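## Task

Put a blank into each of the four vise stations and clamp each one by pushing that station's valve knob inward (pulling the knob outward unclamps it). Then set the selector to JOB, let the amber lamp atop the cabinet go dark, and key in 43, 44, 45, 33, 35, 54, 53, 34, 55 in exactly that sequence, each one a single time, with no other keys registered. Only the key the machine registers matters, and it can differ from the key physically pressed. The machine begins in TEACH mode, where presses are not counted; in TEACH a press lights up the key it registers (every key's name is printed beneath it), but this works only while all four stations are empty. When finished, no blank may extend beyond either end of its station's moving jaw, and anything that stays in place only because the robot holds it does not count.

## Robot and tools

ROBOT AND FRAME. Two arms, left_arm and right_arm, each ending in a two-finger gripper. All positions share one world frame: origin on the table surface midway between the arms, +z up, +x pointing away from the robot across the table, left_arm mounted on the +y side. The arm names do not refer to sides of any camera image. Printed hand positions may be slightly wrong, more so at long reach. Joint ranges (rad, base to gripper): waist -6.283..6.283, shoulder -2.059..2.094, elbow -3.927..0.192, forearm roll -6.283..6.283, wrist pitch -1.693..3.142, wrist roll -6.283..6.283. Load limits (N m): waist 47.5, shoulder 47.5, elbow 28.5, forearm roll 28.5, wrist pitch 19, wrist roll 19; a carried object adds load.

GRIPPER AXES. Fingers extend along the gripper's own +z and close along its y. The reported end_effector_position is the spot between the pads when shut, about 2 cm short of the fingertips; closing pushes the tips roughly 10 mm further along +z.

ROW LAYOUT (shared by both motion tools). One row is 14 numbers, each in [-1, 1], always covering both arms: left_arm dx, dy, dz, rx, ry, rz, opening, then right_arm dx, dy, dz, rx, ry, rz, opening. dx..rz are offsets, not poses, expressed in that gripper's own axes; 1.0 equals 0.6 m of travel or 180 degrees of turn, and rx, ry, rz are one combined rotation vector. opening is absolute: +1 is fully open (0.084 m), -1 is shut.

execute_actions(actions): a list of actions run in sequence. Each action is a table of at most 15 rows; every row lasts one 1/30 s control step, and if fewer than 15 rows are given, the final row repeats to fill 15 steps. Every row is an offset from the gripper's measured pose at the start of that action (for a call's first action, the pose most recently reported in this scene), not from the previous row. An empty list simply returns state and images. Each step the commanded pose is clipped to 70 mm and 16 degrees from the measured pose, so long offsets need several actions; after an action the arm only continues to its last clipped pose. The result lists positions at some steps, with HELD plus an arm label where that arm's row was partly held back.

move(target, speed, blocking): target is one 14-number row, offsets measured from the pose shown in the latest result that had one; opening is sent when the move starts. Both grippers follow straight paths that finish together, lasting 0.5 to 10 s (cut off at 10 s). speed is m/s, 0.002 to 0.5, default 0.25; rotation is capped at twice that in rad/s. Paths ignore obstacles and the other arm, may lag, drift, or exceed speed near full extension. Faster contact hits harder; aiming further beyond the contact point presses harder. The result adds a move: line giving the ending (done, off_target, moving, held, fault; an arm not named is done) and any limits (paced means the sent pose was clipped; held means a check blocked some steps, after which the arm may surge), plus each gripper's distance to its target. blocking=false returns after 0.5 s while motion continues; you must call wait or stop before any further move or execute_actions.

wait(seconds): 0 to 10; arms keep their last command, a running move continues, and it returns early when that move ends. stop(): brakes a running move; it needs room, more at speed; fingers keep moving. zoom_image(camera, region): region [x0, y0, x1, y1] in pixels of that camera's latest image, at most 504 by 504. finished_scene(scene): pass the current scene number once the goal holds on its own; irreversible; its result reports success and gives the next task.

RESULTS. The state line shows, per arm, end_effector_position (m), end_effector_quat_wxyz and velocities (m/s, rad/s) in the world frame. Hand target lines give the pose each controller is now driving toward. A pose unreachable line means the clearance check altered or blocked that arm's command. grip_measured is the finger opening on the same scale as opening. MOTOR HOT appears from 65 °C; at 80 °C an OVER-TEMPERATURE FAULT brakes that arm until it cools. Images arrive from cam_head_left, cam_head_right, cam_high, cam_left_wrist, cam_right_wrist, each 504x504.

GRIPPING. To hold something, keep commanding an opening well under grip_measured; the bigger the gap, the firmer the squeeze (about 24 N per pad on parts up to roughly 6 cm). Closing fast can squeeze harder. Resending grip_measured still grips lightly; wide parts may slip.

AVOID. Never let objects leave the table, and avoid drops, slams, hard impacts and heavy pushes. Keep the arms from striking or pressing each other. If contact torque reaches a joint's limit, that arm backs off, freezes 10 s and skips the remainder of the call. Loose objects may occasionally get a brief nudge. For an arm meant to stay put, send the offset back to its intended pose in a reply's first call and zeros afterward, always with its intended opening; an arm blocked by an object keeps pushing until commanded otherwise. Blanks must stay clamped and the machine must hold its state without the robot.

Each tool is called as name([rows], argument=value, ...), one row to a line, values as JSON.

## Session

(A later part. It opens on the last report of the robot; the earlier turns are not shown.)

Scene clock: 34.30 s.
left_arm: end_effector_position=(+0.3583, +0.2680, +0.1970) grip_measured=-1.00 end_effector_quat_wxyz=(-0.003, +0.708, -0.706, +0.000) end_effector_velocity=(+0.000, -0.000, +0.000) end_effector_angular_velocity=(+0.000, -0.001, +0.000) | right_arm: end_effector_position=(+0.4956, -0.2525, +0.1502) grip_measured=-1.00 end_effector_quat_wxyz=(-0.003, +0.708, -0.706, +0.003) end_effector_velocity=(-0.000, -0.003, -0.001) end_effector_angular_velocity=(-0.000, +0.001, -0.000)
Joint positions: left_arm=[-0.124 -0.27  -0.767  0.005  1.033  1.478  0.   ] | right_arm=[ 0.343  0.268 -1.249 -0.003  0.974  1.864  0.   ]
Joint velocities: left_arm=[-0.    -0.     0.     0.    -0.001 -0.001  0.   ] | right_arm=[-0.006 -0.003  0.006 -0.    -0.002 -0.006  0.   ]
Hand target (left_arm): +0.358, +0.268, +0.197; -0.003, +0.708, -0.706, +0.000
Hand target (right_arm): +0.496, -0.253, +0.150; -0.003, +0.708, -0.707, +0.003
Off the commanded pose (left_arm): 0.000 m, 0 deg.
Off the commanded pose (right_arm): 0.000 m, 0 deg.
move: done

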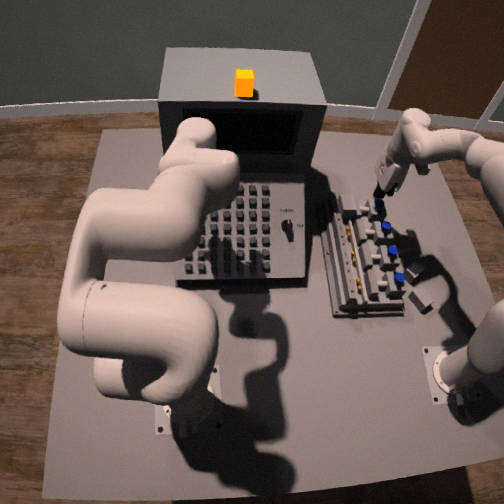

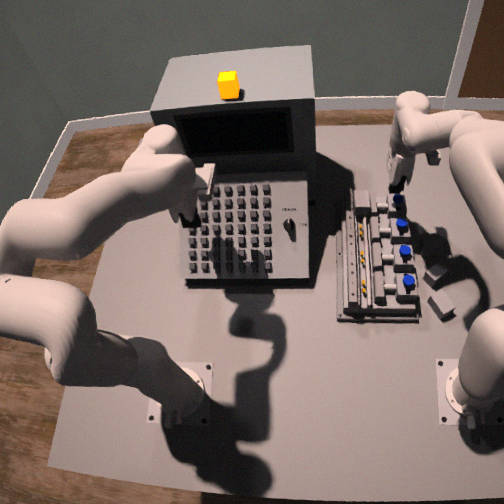

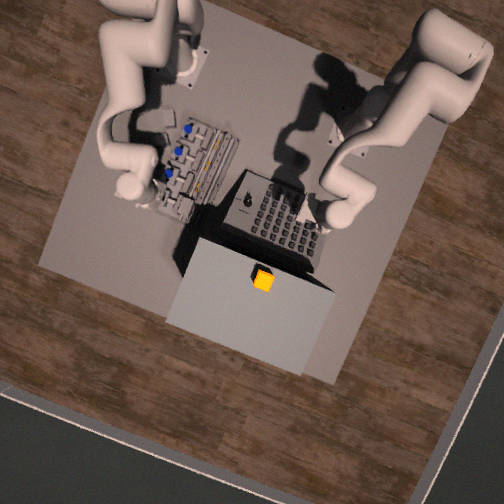

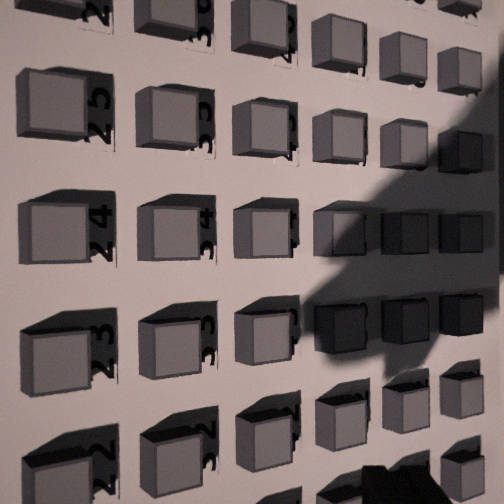

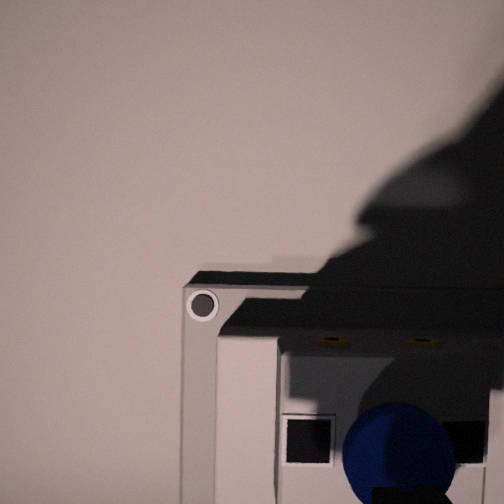

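move(target=[0,0,0,0,0,0,-1,0,0.003,0.057,0,0,0,-1], speed=0.07)

move(target=[0,0,0,0,0,0,-1,-0.04,0,-0.08,0,0,0,-1])

Scene clock: 35.77 s.
left_arm: end_effector_position=(+0.3583, +0.2680, +0.1970) grip_measured=-1.00 end_effector_quat_wxyz=(-0.003, +0.708, -0.706, +0.000) end_effector_velocity=(-0.000, +0.000, +0.000) end_effector_angular_velocity=(-0.000, -0.000, +0.001) | right_arm: end_effector_position=(+0.4952, -0.2523, +0.1192) grip_measured=-1.00 end_effector_quat_wxyz=(-0.005, +0.708, -0.706, +0.004) end_effector_velocity=(+0.000, +0.000, -0.001) end_effector_angular_velocity=(-0.000, -0.003, +0.002)
Joint positions: left_arm=[-0.124 -0.27  -0.767  0.005  1.033  1.478  0.   ] | right_arm=[ 0.343  0.306 -1.206 -0.003  0.887  1.865  0.   ]
Joint velocities: left_arm=[ 0.001 -0.001  0.    -0.     0.    -0.001  0.   ] | right_arm=[ 0.     0.001  0.003 -0.001 -0.006 -0.     0.   ]
Hand target (left_arm): +0.358, +0.268, +0.197; -0.003, +0.708, -0.706, +0.000
Hand target (right_arm): +0.494, -0.252, +0.116; -0.003, +0.708, -0.706, +0.003
Off the commanded pose (left_arm): 0.000 m, 0 deg.
Off the commanded pose (right_arm): 0.003 m, 0 deg.
move: done

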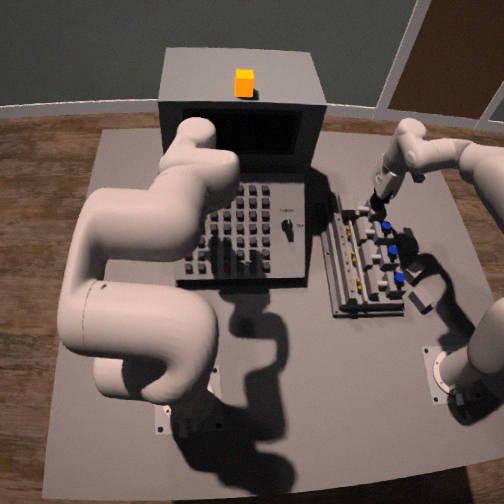

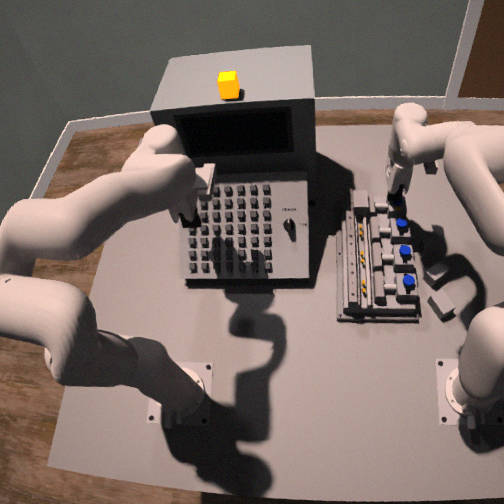

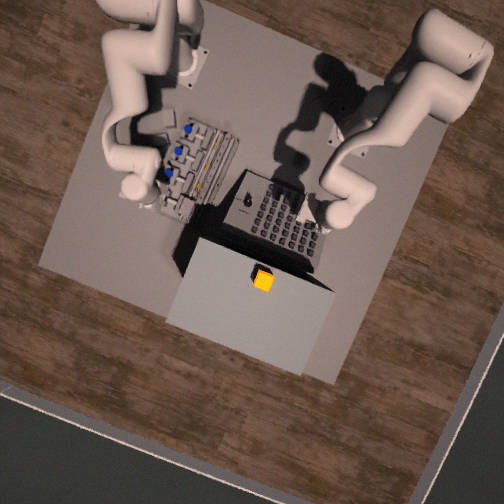

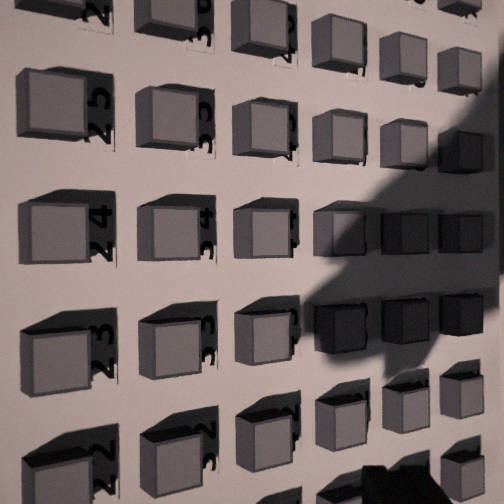

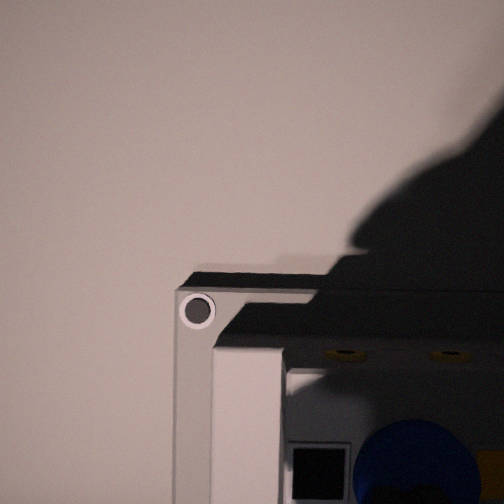

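Scene clock: 36.60 s.
left_arm: end_effector_position=(+0.3583, +0.2680, +0.1970) grip_measured=-1.00 end_effector_quat_wxyz=(-0.003, +0.708, -0.706, +0.000) end_effector_velocity=(-0.000, -0.000, -0.000) end_effector_angular_velocity=(-0.001, +0.002, +0.002) | right_arm: end_effector_position=(+0.4944, -0.2287, +0.1664) grip_measured=-1.00 end_effector_quat_wxyz=(-0.004, +0.708, -0.707, +0.004) end_effector_velocity=(+0.002, +0.001, +0.006) end_effector_angular_velocity=(+0.000, -0.006, -0.000)
Joint positions: left_arm=[-0.124 -0.27  -0.767  0.005  1.033  1.478  0.   ] | right_arm=[ 0.386  0.267 -1.296 -0.003  1.018  1.908  0.   ]
Joint velocities: left_arm=[ 0.     0.     0.    -0.001  0.002 -0.     0.   ] | right_arm=[ 0.002 -0.003 -0.011 -0.002  0.009  0.003  0.   ]
Hand target (left_arm): +0.358, +0.268, +0.197; -0.003, +0.708, -0.706, +0.000
Hand target (right_arm): +0.495, -0.228, +0.167; -0.005, +0.708, -0.707, +0.004
Off the commanded pose (left_arm): 0.000 m, 0 deg.
Off the commanded pose (right_arm): 0.001 m, 0 deg.
move: done

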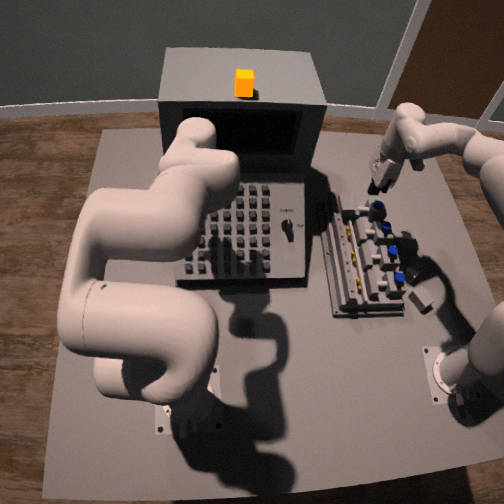

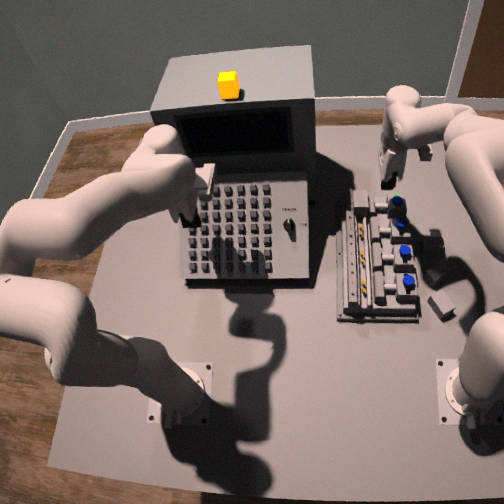

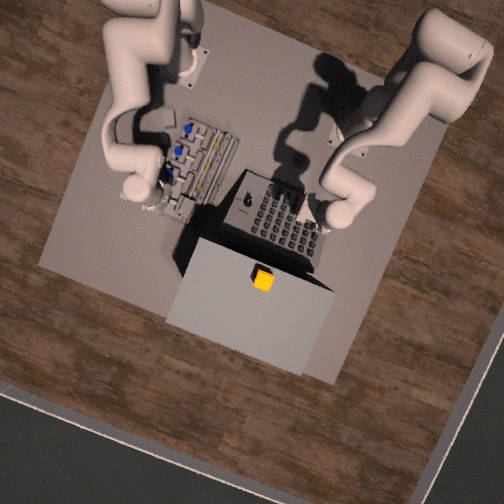

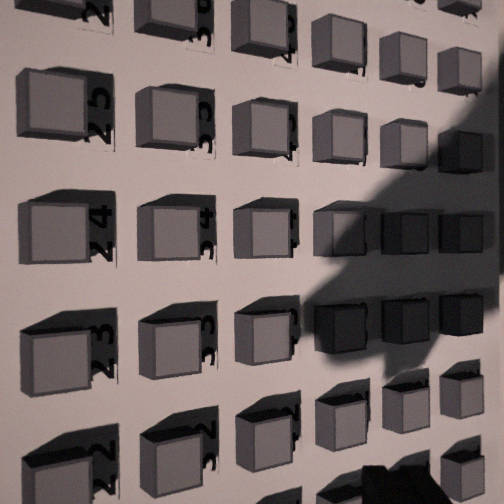

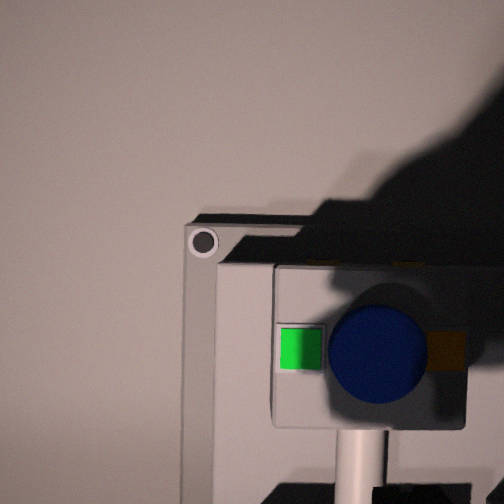

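move(target=[0,0,0,0,0,0,-1,0.205,0.187,0.04,-0.003,0,0.485,0.8], speed=0.5)

Scene clock: 39.57 s.
left_arm: end_effector_position=(+0.3583, +0.2680, +0.1970) grip_measured=-1.00 end_effector_quat_wxyz=(-0.003, +0.708, -0.706, +0.000) end_effector_velocity=(-0.000, -0.000, -0.000) end_effector_angular_velocity=(+0.000, -0.000, -0.000) | right_arm: end_effector_position=(+0.3827, -0.3518, +0.1413) grip_measured=+0.80 end_effector_quat_wxyz=(+0.002, -0.025, +1.000, +0.003) end_effector_velocity=(-0.001, -0.001, +0.000) end_effector_angular_velocity=(-0.003, -0.003, -0.010)
Joint positions: left_arm=[-0.124 -0.27  -0.767  0.005  1.033  1.478  0.   ] | right_arm=[ 0.182 -0.142 -0.721  0.008  0.857  3.22   0.077]
Joint velocities: left_arm=[-0. -0.  0.  0. -0.  0.  0.] | right_arm=[-0.001 -0.005  0.005 -0.005 -0.002  0.012  0.   ]
Hand target (left_arm): +0.358, +0.268, +0.197; -0.003, +0.708, -0.706, +0.000
Hand target (right_arm): +0.383, -0.352, +0.141; +0.002, -0.024, +1.000, +0.003
Off the commanded pose (left_arm): 0.000 m, 0 deg.
Off the commanded pose (right_arm): 0.000 m, 0 deg.
move: done

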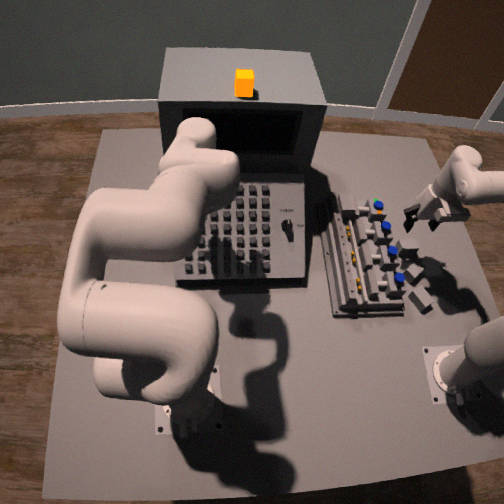

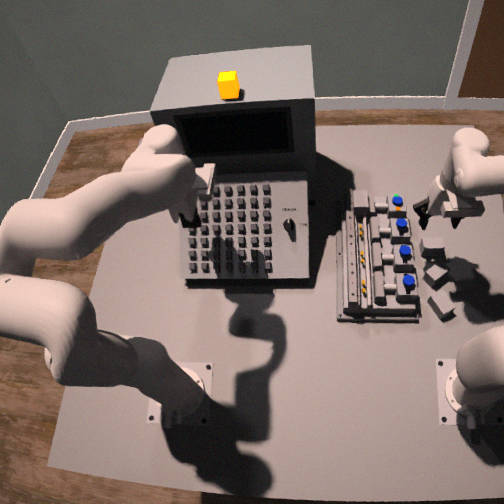

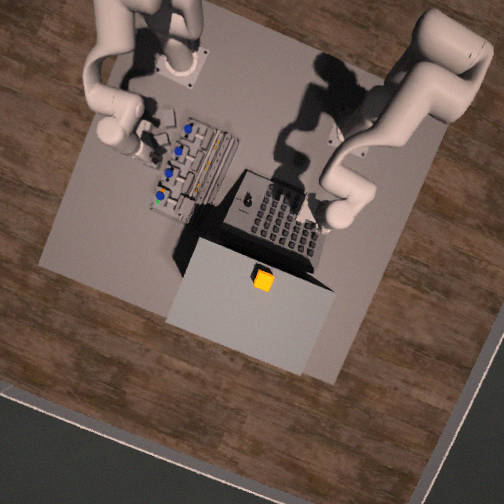

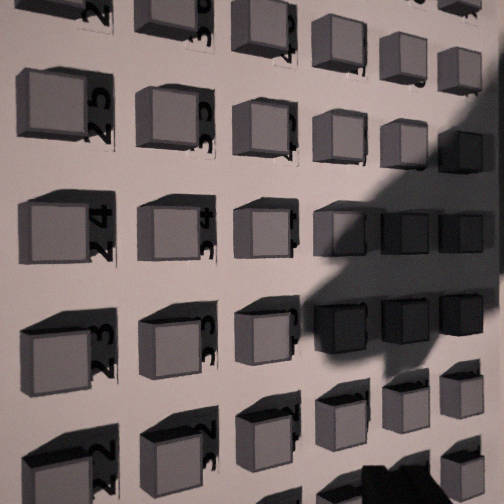

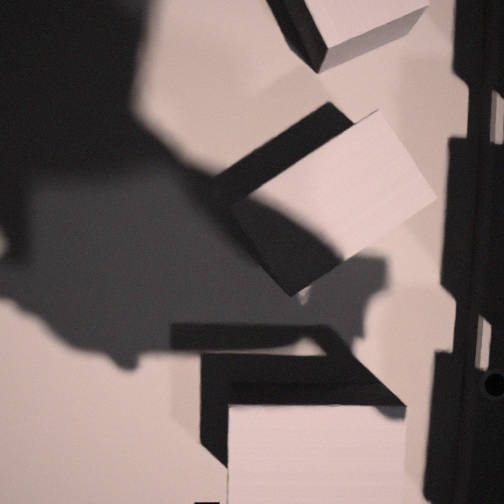

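move(target=[0,0,0,0,0,0,-1,-0.020,-0.018,0.104,0,0,0,0.8], speed=0.18)

Scene clock: 41.87 s.
left_arm: end_effector_position=(+0.3583, +0.2680, +0.1970) grip_measured=-1.00 end_effector_quat_wxyz=(-0.003, +0.708, -0.706, +0.000) end_effector_velocity=(+0.000, +0.000, +0.000) end_effector_angular_velocity=(+0.000, -0.001, -0.000) | right_arm: end_effector_position=(+0.3955, -0.3614, +0.0793) grip_measured=+0.80 end_effector_quat_wxyz=(+0.003, -0.025, +1.000, +0.003) end_effector_velocity=(-0.001, -0.000, -0.003) end_effector_angular_velocity=(+0.001, +0.005, -0.001)
Joint positions: left_arm=[-0.124 -0.27  -0.767  0.005  1.033  1.478  0.   ] | right_arm=[ 0.155  0.026 -0.698  0.01   0.666  3.19   0.077]
Joint velocities: left_arm=[ 0.    -0.     0.     0.001 -0.001  0.     0.   ] | right_arm=[-0.     0.007  0.002  0.002 -0.004 -0.001  0.   ]
Hand target (left_arm): +0.358, +0.268, +0.197; -0.003, +0.708, -0.706, +0.000
Hand target (right_arm): +0.395, -0.361, +0.079; +0.002, -0.025, +1.000, +0.003
Off the commanded pose (left_arm): 0.000 m, 0 deg.
Off the commanded pose (right_arm): 0.000 m, 0 deg.
move: done

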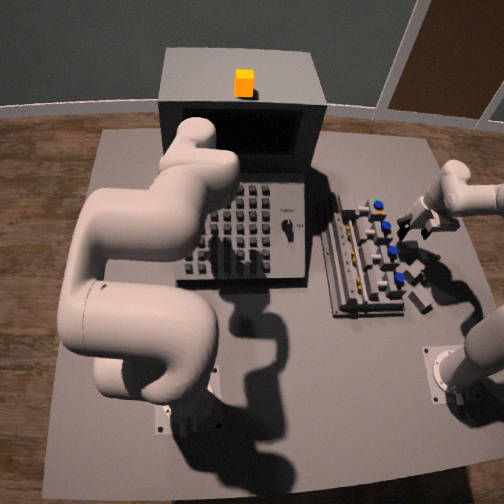

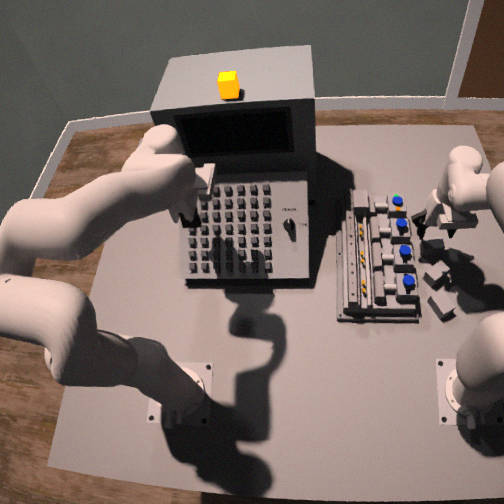

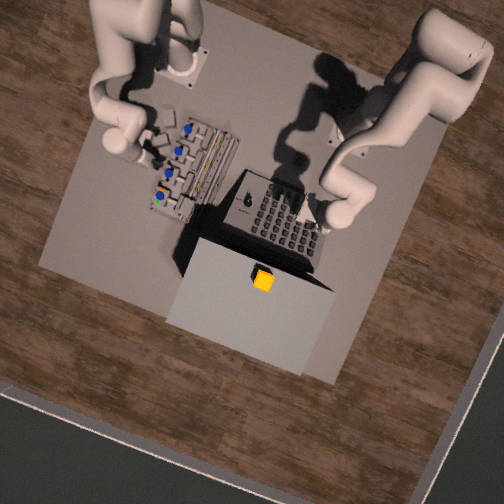

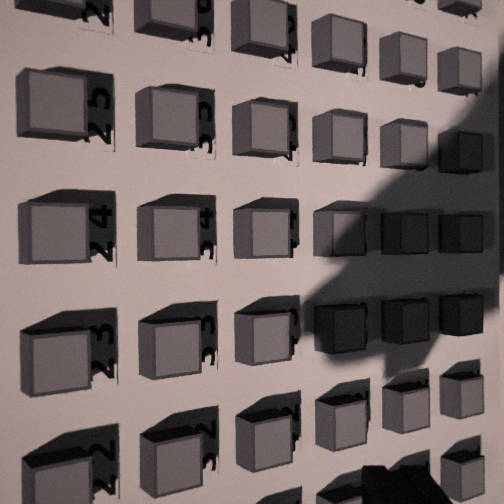

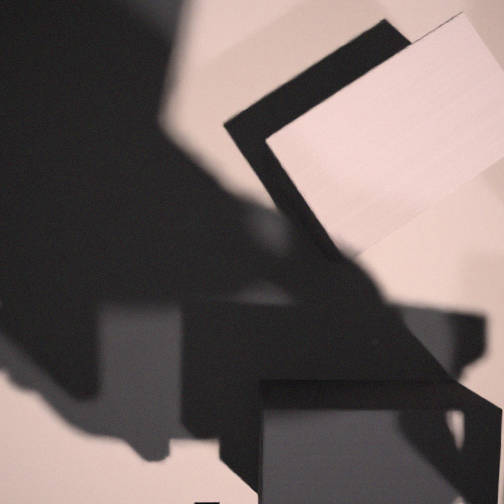

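move(target=[0,0,0,0,0,0,-1,-0.004,0,0.060,0,0,0,0.8], speed=0.08)

execute_actions([
  [[0,0,0,0,0,0,-1,0,0,0,0,0,0,0.5],[0,0,0,0,0,0,-1,0,0,0,0,0,0,0.4],[0,0,0,0,0,0,-1,0,0,0,0,0,0,0.3],[0,0,0,0,0,0,-1,0,0,0,0,0,0,0.3],[0,0,0,0,0,0,-1,0,0,0,0,0,0,0.3],[0,0,0,0,0,0,-1,0,0,0,0,0,0,0.1],[0,0,0,0,0,0,-1,0,0,0,0,0,0,-0.4]],
])

move(target=[0,0,0,0,0,0,-1,0,0,-0.215,0,0,0,-0.4], speed=0.3)

move(target=[0,0,0,0,0,0,-1,-0.034,0.347,0,0,0,-0.484,-0.4], speed=0.5)

Scene clock: 44.33 s.
left_arm: end_effector_position=(+0.3583, +0.2680, +0.1970) grip_measured=-1.00 end_effector_quat_wxyz=(-0.003, +0.708, -0.706, +0.000) end_effector_velocity=(-0.000, -0.000, -0.000) end_effector_angular_velocity=(-0.000, +0.001, +0.001) | right_arm: end_effector_position=(+0.3981, -0.3609, +0.0437) grip_measured=+0.80 end_effector_quat_wxyz=(+0.003, -0.025, +1.000, +0.003) end_effector_velocity=(+0.001, +0.000, -0.002) end_effector_angular_velocity=(+0.000, -0.001, -0.000)
Joint positions: left_arm=[-0.124 -0.27  -0.767  0.005  1.033  1.478  0.   ] | right_arm=[ 0.156  0.125 -0.689  0.012  0.558  3.188  0.077]
Joint velocities: left_arm=[-0.    -0.     0.001 -0.001  0.    -0.     0.   ] | right_arm=[ 0.     0.006 -0.001  0.    -0.006 -0.    -0.   ]
Hand target (left_arm): +0.358, +0.268, +0.197; -0.003, +0.708, -0.706, +0.000
Hand target (right_arm): +0.398, -0.361, +0.043; +0.003, -0.025, +1.000, +0.003
Off the commanded pose (left_arm): 0.000 m, 0 deg.
Off the commanded pose (right_arm): 0.000 m, 0 deg.
move: done

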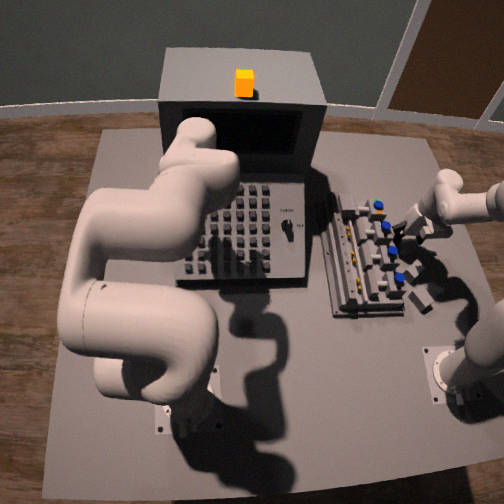

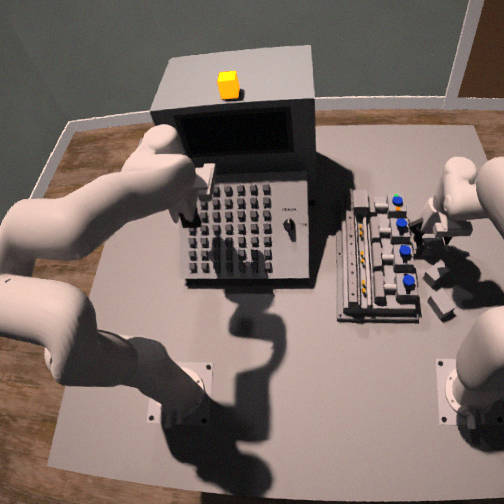

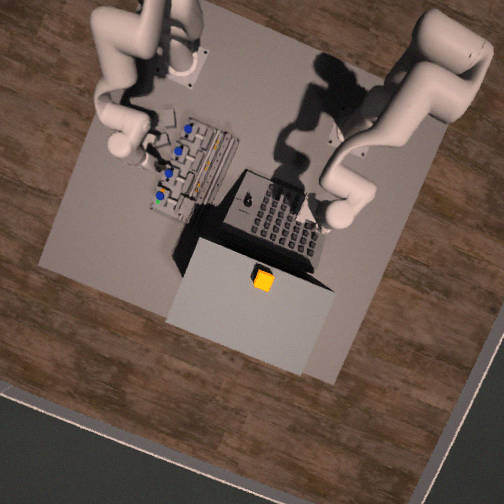

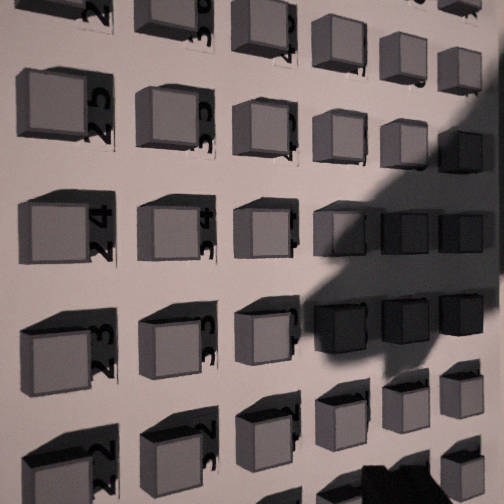

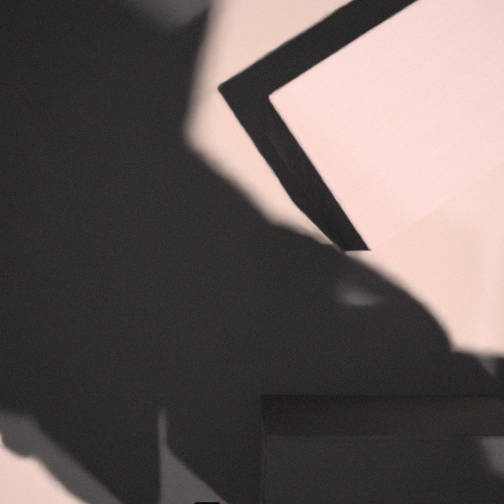

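Scene clock: 44.83 s.
left_arm: end_effector_position=(+0.3583, +0.2680, +0.1970) grip_measured=-1.00 end_effector_quat_wxyz=(-0.003, +0.708, -0.706, +0.000) end_effector_velocity=(+0.000, -0.000, +0.000) end_effector_angular_velocity=(-0.002, -0.000, +0.001) | right_arm: end_effector_position=(+0.3983, -0.3609, +0.0439) grip_measured=+0.37 end_effector_quat_wxyz=(+0.003, -0.025, +1.000, +0.003) end_effector_velocity=(-0.000, +0.000, -0.000) end_effector_angular_velocity=(-0.001, +0.001, +0.001)
Joint positions: left_arm=[-0.124 -0.27  -0.767  0.005  1.033  1.478  0.   ] | right_arm=[ 0.156  0.125 -0.69   0.012  0.558  3.188  0.06 ]
Joint velocities: left_arm=[ 0.    -0.    -0.    -0.002 -0.     0.     0.   ] | right_arm=[ 0.     0.    -0.    -0.001  0.    -0.     0.   ]
Hand target (left_arm): +0.358, +0.268, +0.197; -0.003, +0.708, -0.706, +0.000
Hand target (right_arm): +0.398, -0.361, +0.044; +0.003, -0.025, +1.000, +0.003
Off the commanded pose (left_arm): 0.000 m, 0 deg.
Off the commanded pose (right_arm): 0.000 m, 0 deg.
Step readings (end_effector_position):
0: left_arm (+0.3583, +0.2680, +0.1970) | right_arm (+0.3981, -0.3609, +0.0437)
1: left_arm (+0.3583, +0.2680, +0.1970) | right_arm (+0.3981, -0.3609, +0.0437)
2: left_arm (+0.3583, +0.2680, +0.1970) | right_arm (+0.3981, -0.3609, +0.0437)
4: left_arm (+0.3583, +0.2680, +0.1970) | right_arm (+0.3981, -0.3609, +0.0437)
8: left_arm (+0.3583, +0.2680, +0.1970) | right_arm (+0.3983, -0.3609, +0.0439)
15: end_effector_position above

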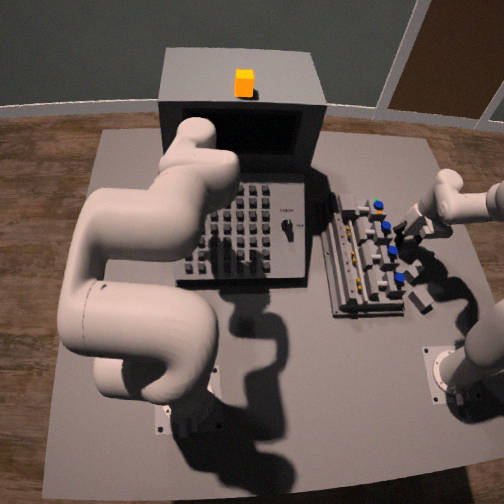

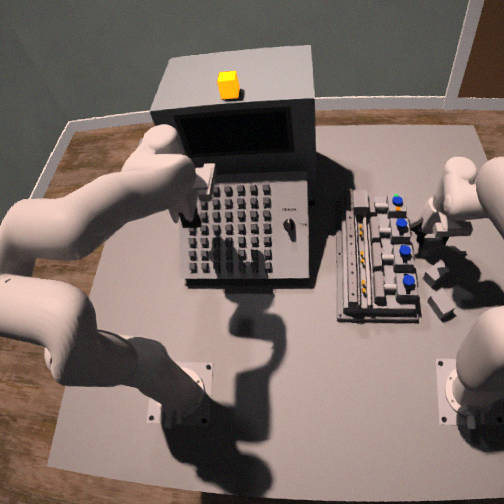

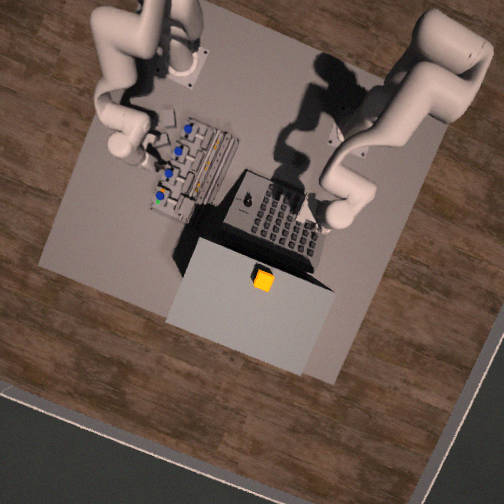

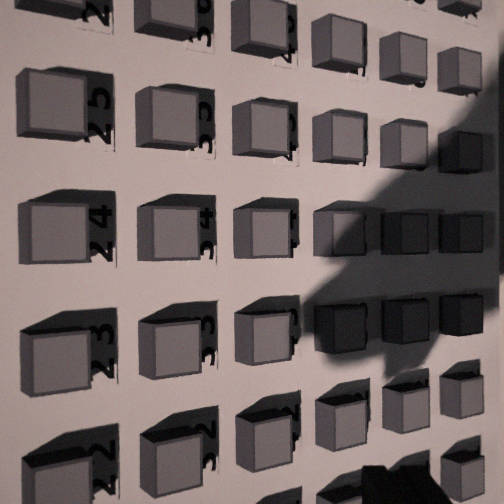

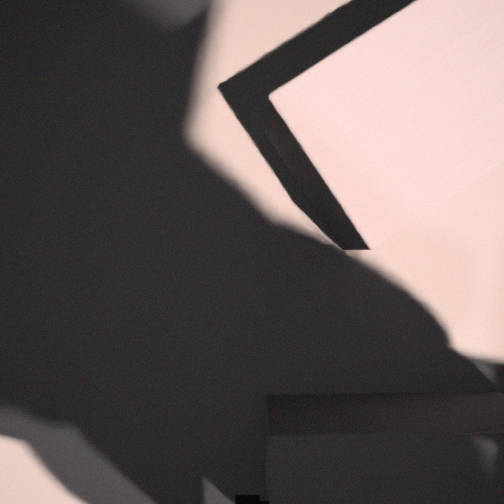

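Scene clock: 45.90 s.
left_arm: end_effector_position=(+0.3583, +0.2680, +0.1970) grip_measured=-1.00 end_effector_quat_wxyz=(-0.003, +0.708, -0.706, +0.000) end_effector_velocity=(+0.000, -0.000, -0.000) end_effector_angular_velocity=(-0.000, -0.000, -0.000) | right_arm: end_effector_position=(+0.3976, -0.3621, +0.1722) grip_measured=+0.37 end_effector_quat_wxyz=(+0.003, -0.025, +1.000, +0.003) end_effector_velocity=(+0.002, +0.001, +0.005) end_effector_angular_velocity=(+0.002, -0.007, -0.000)
Joint positions: left_arm=[-0.124 -0.27  -0.767  0.005  1.033  1.478  0.   ] | right_arm=[ 0.153 -0.145 -0.815  0.007  0.954  3.191  0.06 ]
Joint velocities: left_arm=[-0.     0.     0.    -0.    -0.001  0.     0.   ] | right_arm=[ 0.    -0.006 -0.007  0.001  0.006  0.     0.   ]
Hand target (left_arm): +0.358, +0.268, +0.197; -0.003, +0.708, -0.706, +0.000
Hand target (right_arm): +0.398, -0.362, +0.173; +0.003, -0.025, +1.000, +0.003
Off the commanded pose (left_arm): 0.000 m, 0 deg.
Off the commanded pose (right_arm): 0.001 m, 0 deg.
move: done

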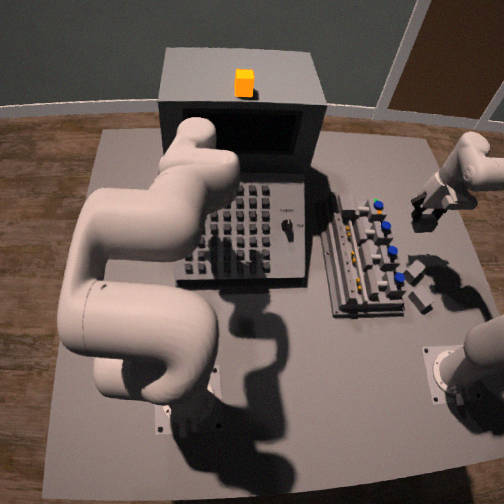

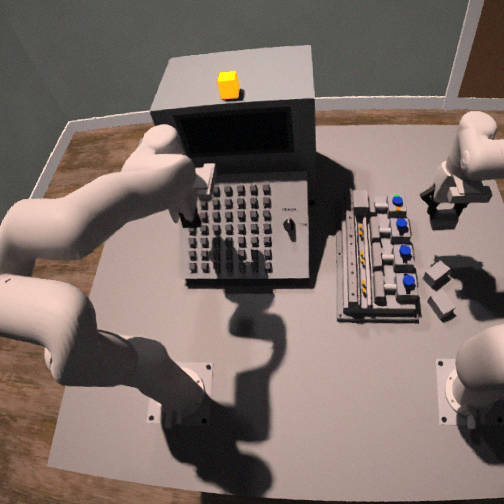

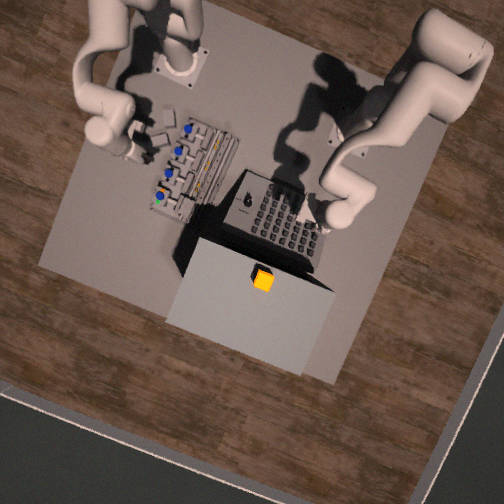

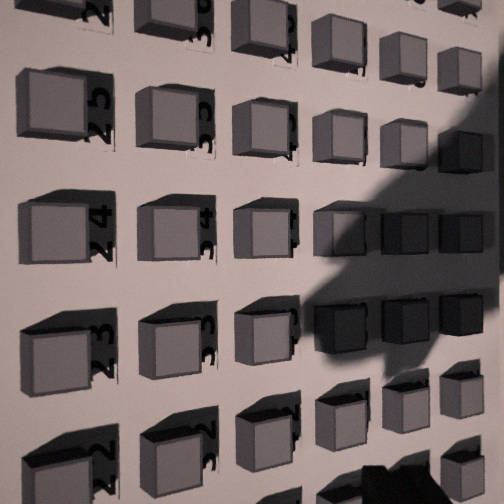

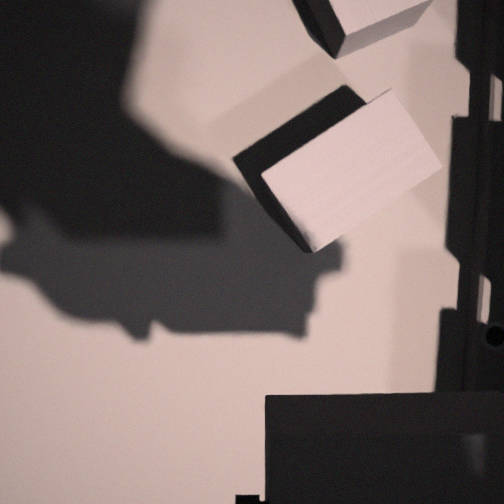

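Scene clock: 48.03 s.
left_arm: end_effector_position=(+0.3583, +0.2680, +0.1970) grip_measured=-1.00 end_effector_quat_wxyz=(-0.003, +0.708, -0.706, +0.000) end_effector_velocity=(+0.000, +0.000, -0.000) end_effector_angular_velocity=(+0.001, -0.001, -0.001) | right_arm: end_effector_position=(+0.4076, -0.1531, +0.1739) grip_measured=+0.37 end_effector_quat_wxyz=(-0.005, +0.707, -0.708, -0.001) end_effector_velocity=(+0.000, +0.002, +0.001) end_effector_angular_velocity=(+0.001, +0.001, +0.011)
Joint positions: left_arm=[-0.124 -0.27  -0.767  0.005  1.033  1.478  0.   ] | right_arm=[ 0.588  0.107 -1.108  0.004  0.992  2.109  0.06 ]
Joint velocities: left_arm=[ 0.     0.001 -0.     0.001 -0.001  0.     0.   ] | right_arm=[ 0.002  0.003 -0.006  0.002  0.003 -0.009 -0.   ]
Hand target (left_arm): +0.358, +0.268, +0.197; -0.003, +0.708, -0.706, +0.000
Hand target (right_arm): +0.408, -0.153, +0.174; -0.005, +0.707, -0.707, -0.001
Off the commanded pose (left_arm): 0.000 m, 0 deg.
Off the commanded pose (right_arm): 0.000 m, 0 deg.
move: done

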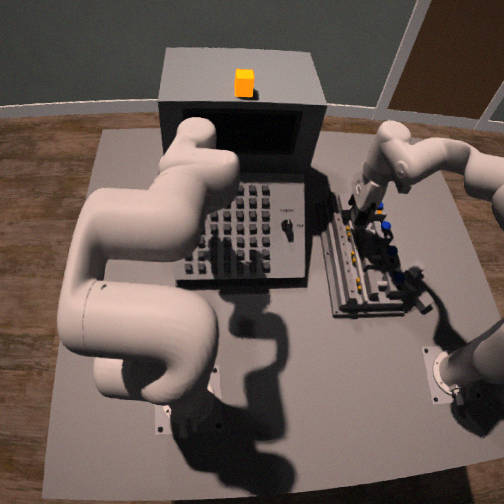

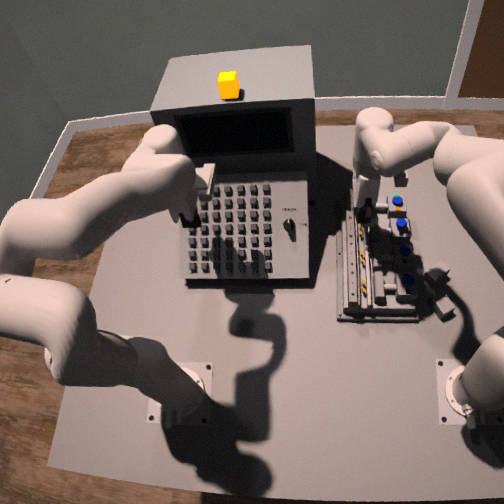

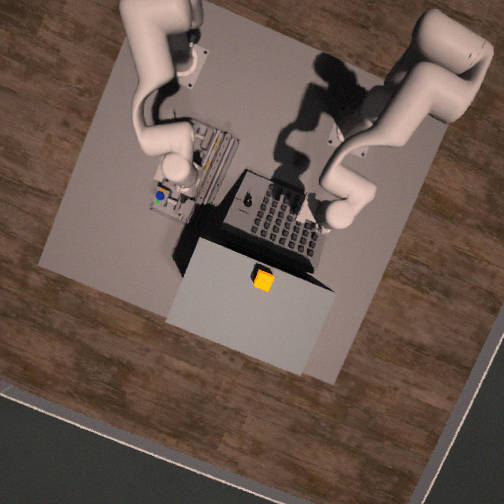

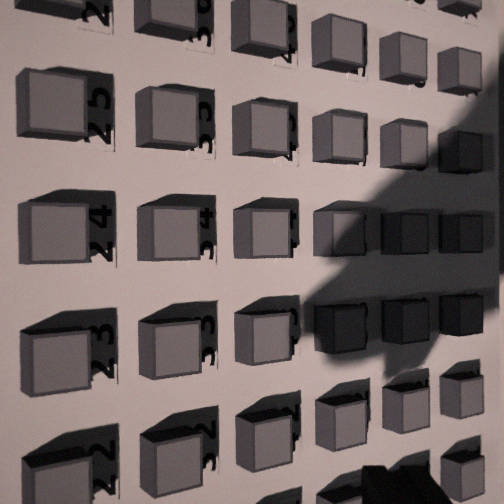

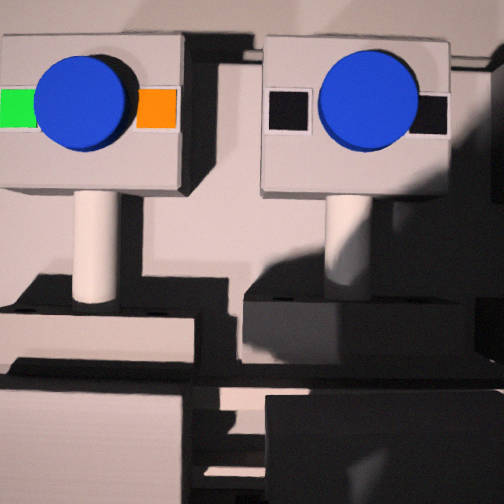

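move(target=[0,0,0,0,0,0,-1,0,0,0.079,-0.002,0.003,0,-0.4], speed=0.12)

Scene clock: 49.67 s.
left_arm: end_effector_position=(+0.3583, +0.2680, +0.1970) grip_measured=-1.00 end_effector_quat_wxyz=(-0.003, +0.708, -0.706, +0.000) end_effector_velocity=(+0.000, +0.000, +0.000) end_effector_angular_velocity=(+0.001, -0.001, -0.000) | right_arm: end_effector_position=(+0.4080, -0.1524, +0.1274) grip_measured=+0.37 end_effector_quat_wxyz=(-0.000, +0.707, -0.708, +0.001) end_effector_velocity=(+0.000, +0.001, -0.002) end_effector_angular_velocity=(+0.001, -0.001, -0.001)
Joint positions: left_arm=[-0.124 -0.27  -0.767  0.005  1.033  1.478  0.   ] | right_arm=[ 0.59   0.179 -1.058 -0.001  0.879  2.114  0.06 ]
Joint velocities: left_arm=[-0.    -0.001 -0.     0.001  0.    -0.     0.   ] | right_arm=[ 0.001  0.005  0.     0.    -0.006  0.001  0.   ]
Hand target (left_arm): +0.358, +0.268, +0.197; -0.003, +0.708, -0.706, +0.000
Hand target (right_arm): +0.408, -0.153, +0.126; +0.001, +0.707, -0.708, +0.000
Off the commanded pose (left_arm): 0.000 m, 0 deg.
Off the commanded pose (right_arm): 0.001 m, 0 deg.
move: done

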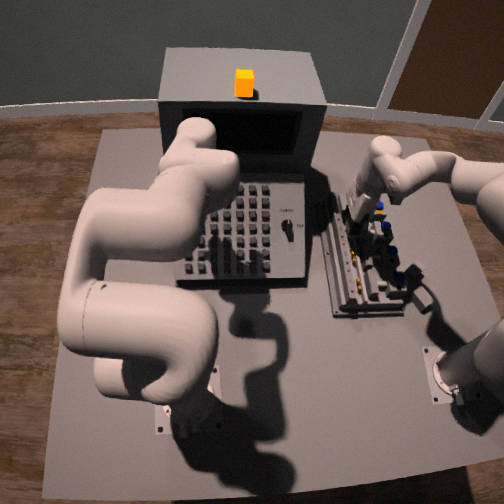

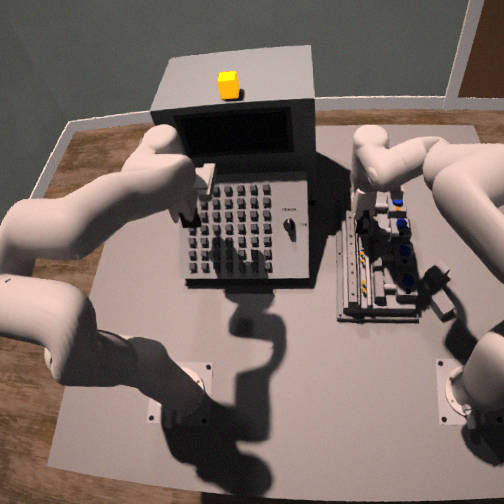

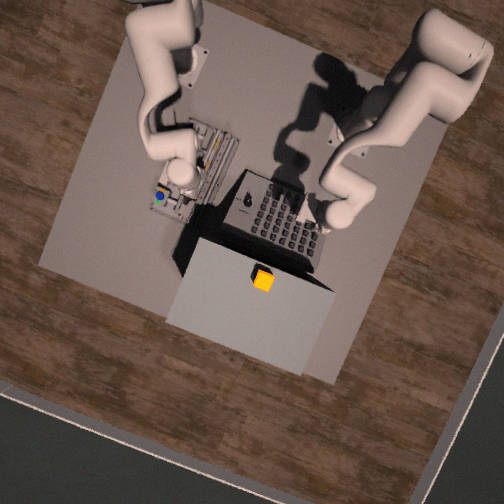

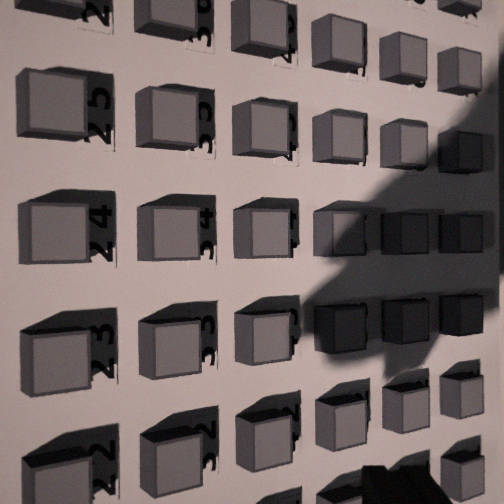

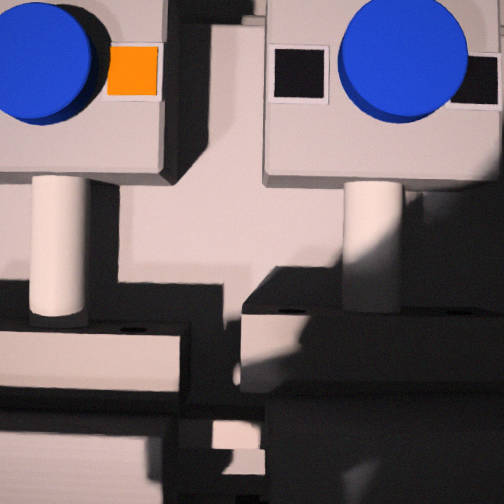

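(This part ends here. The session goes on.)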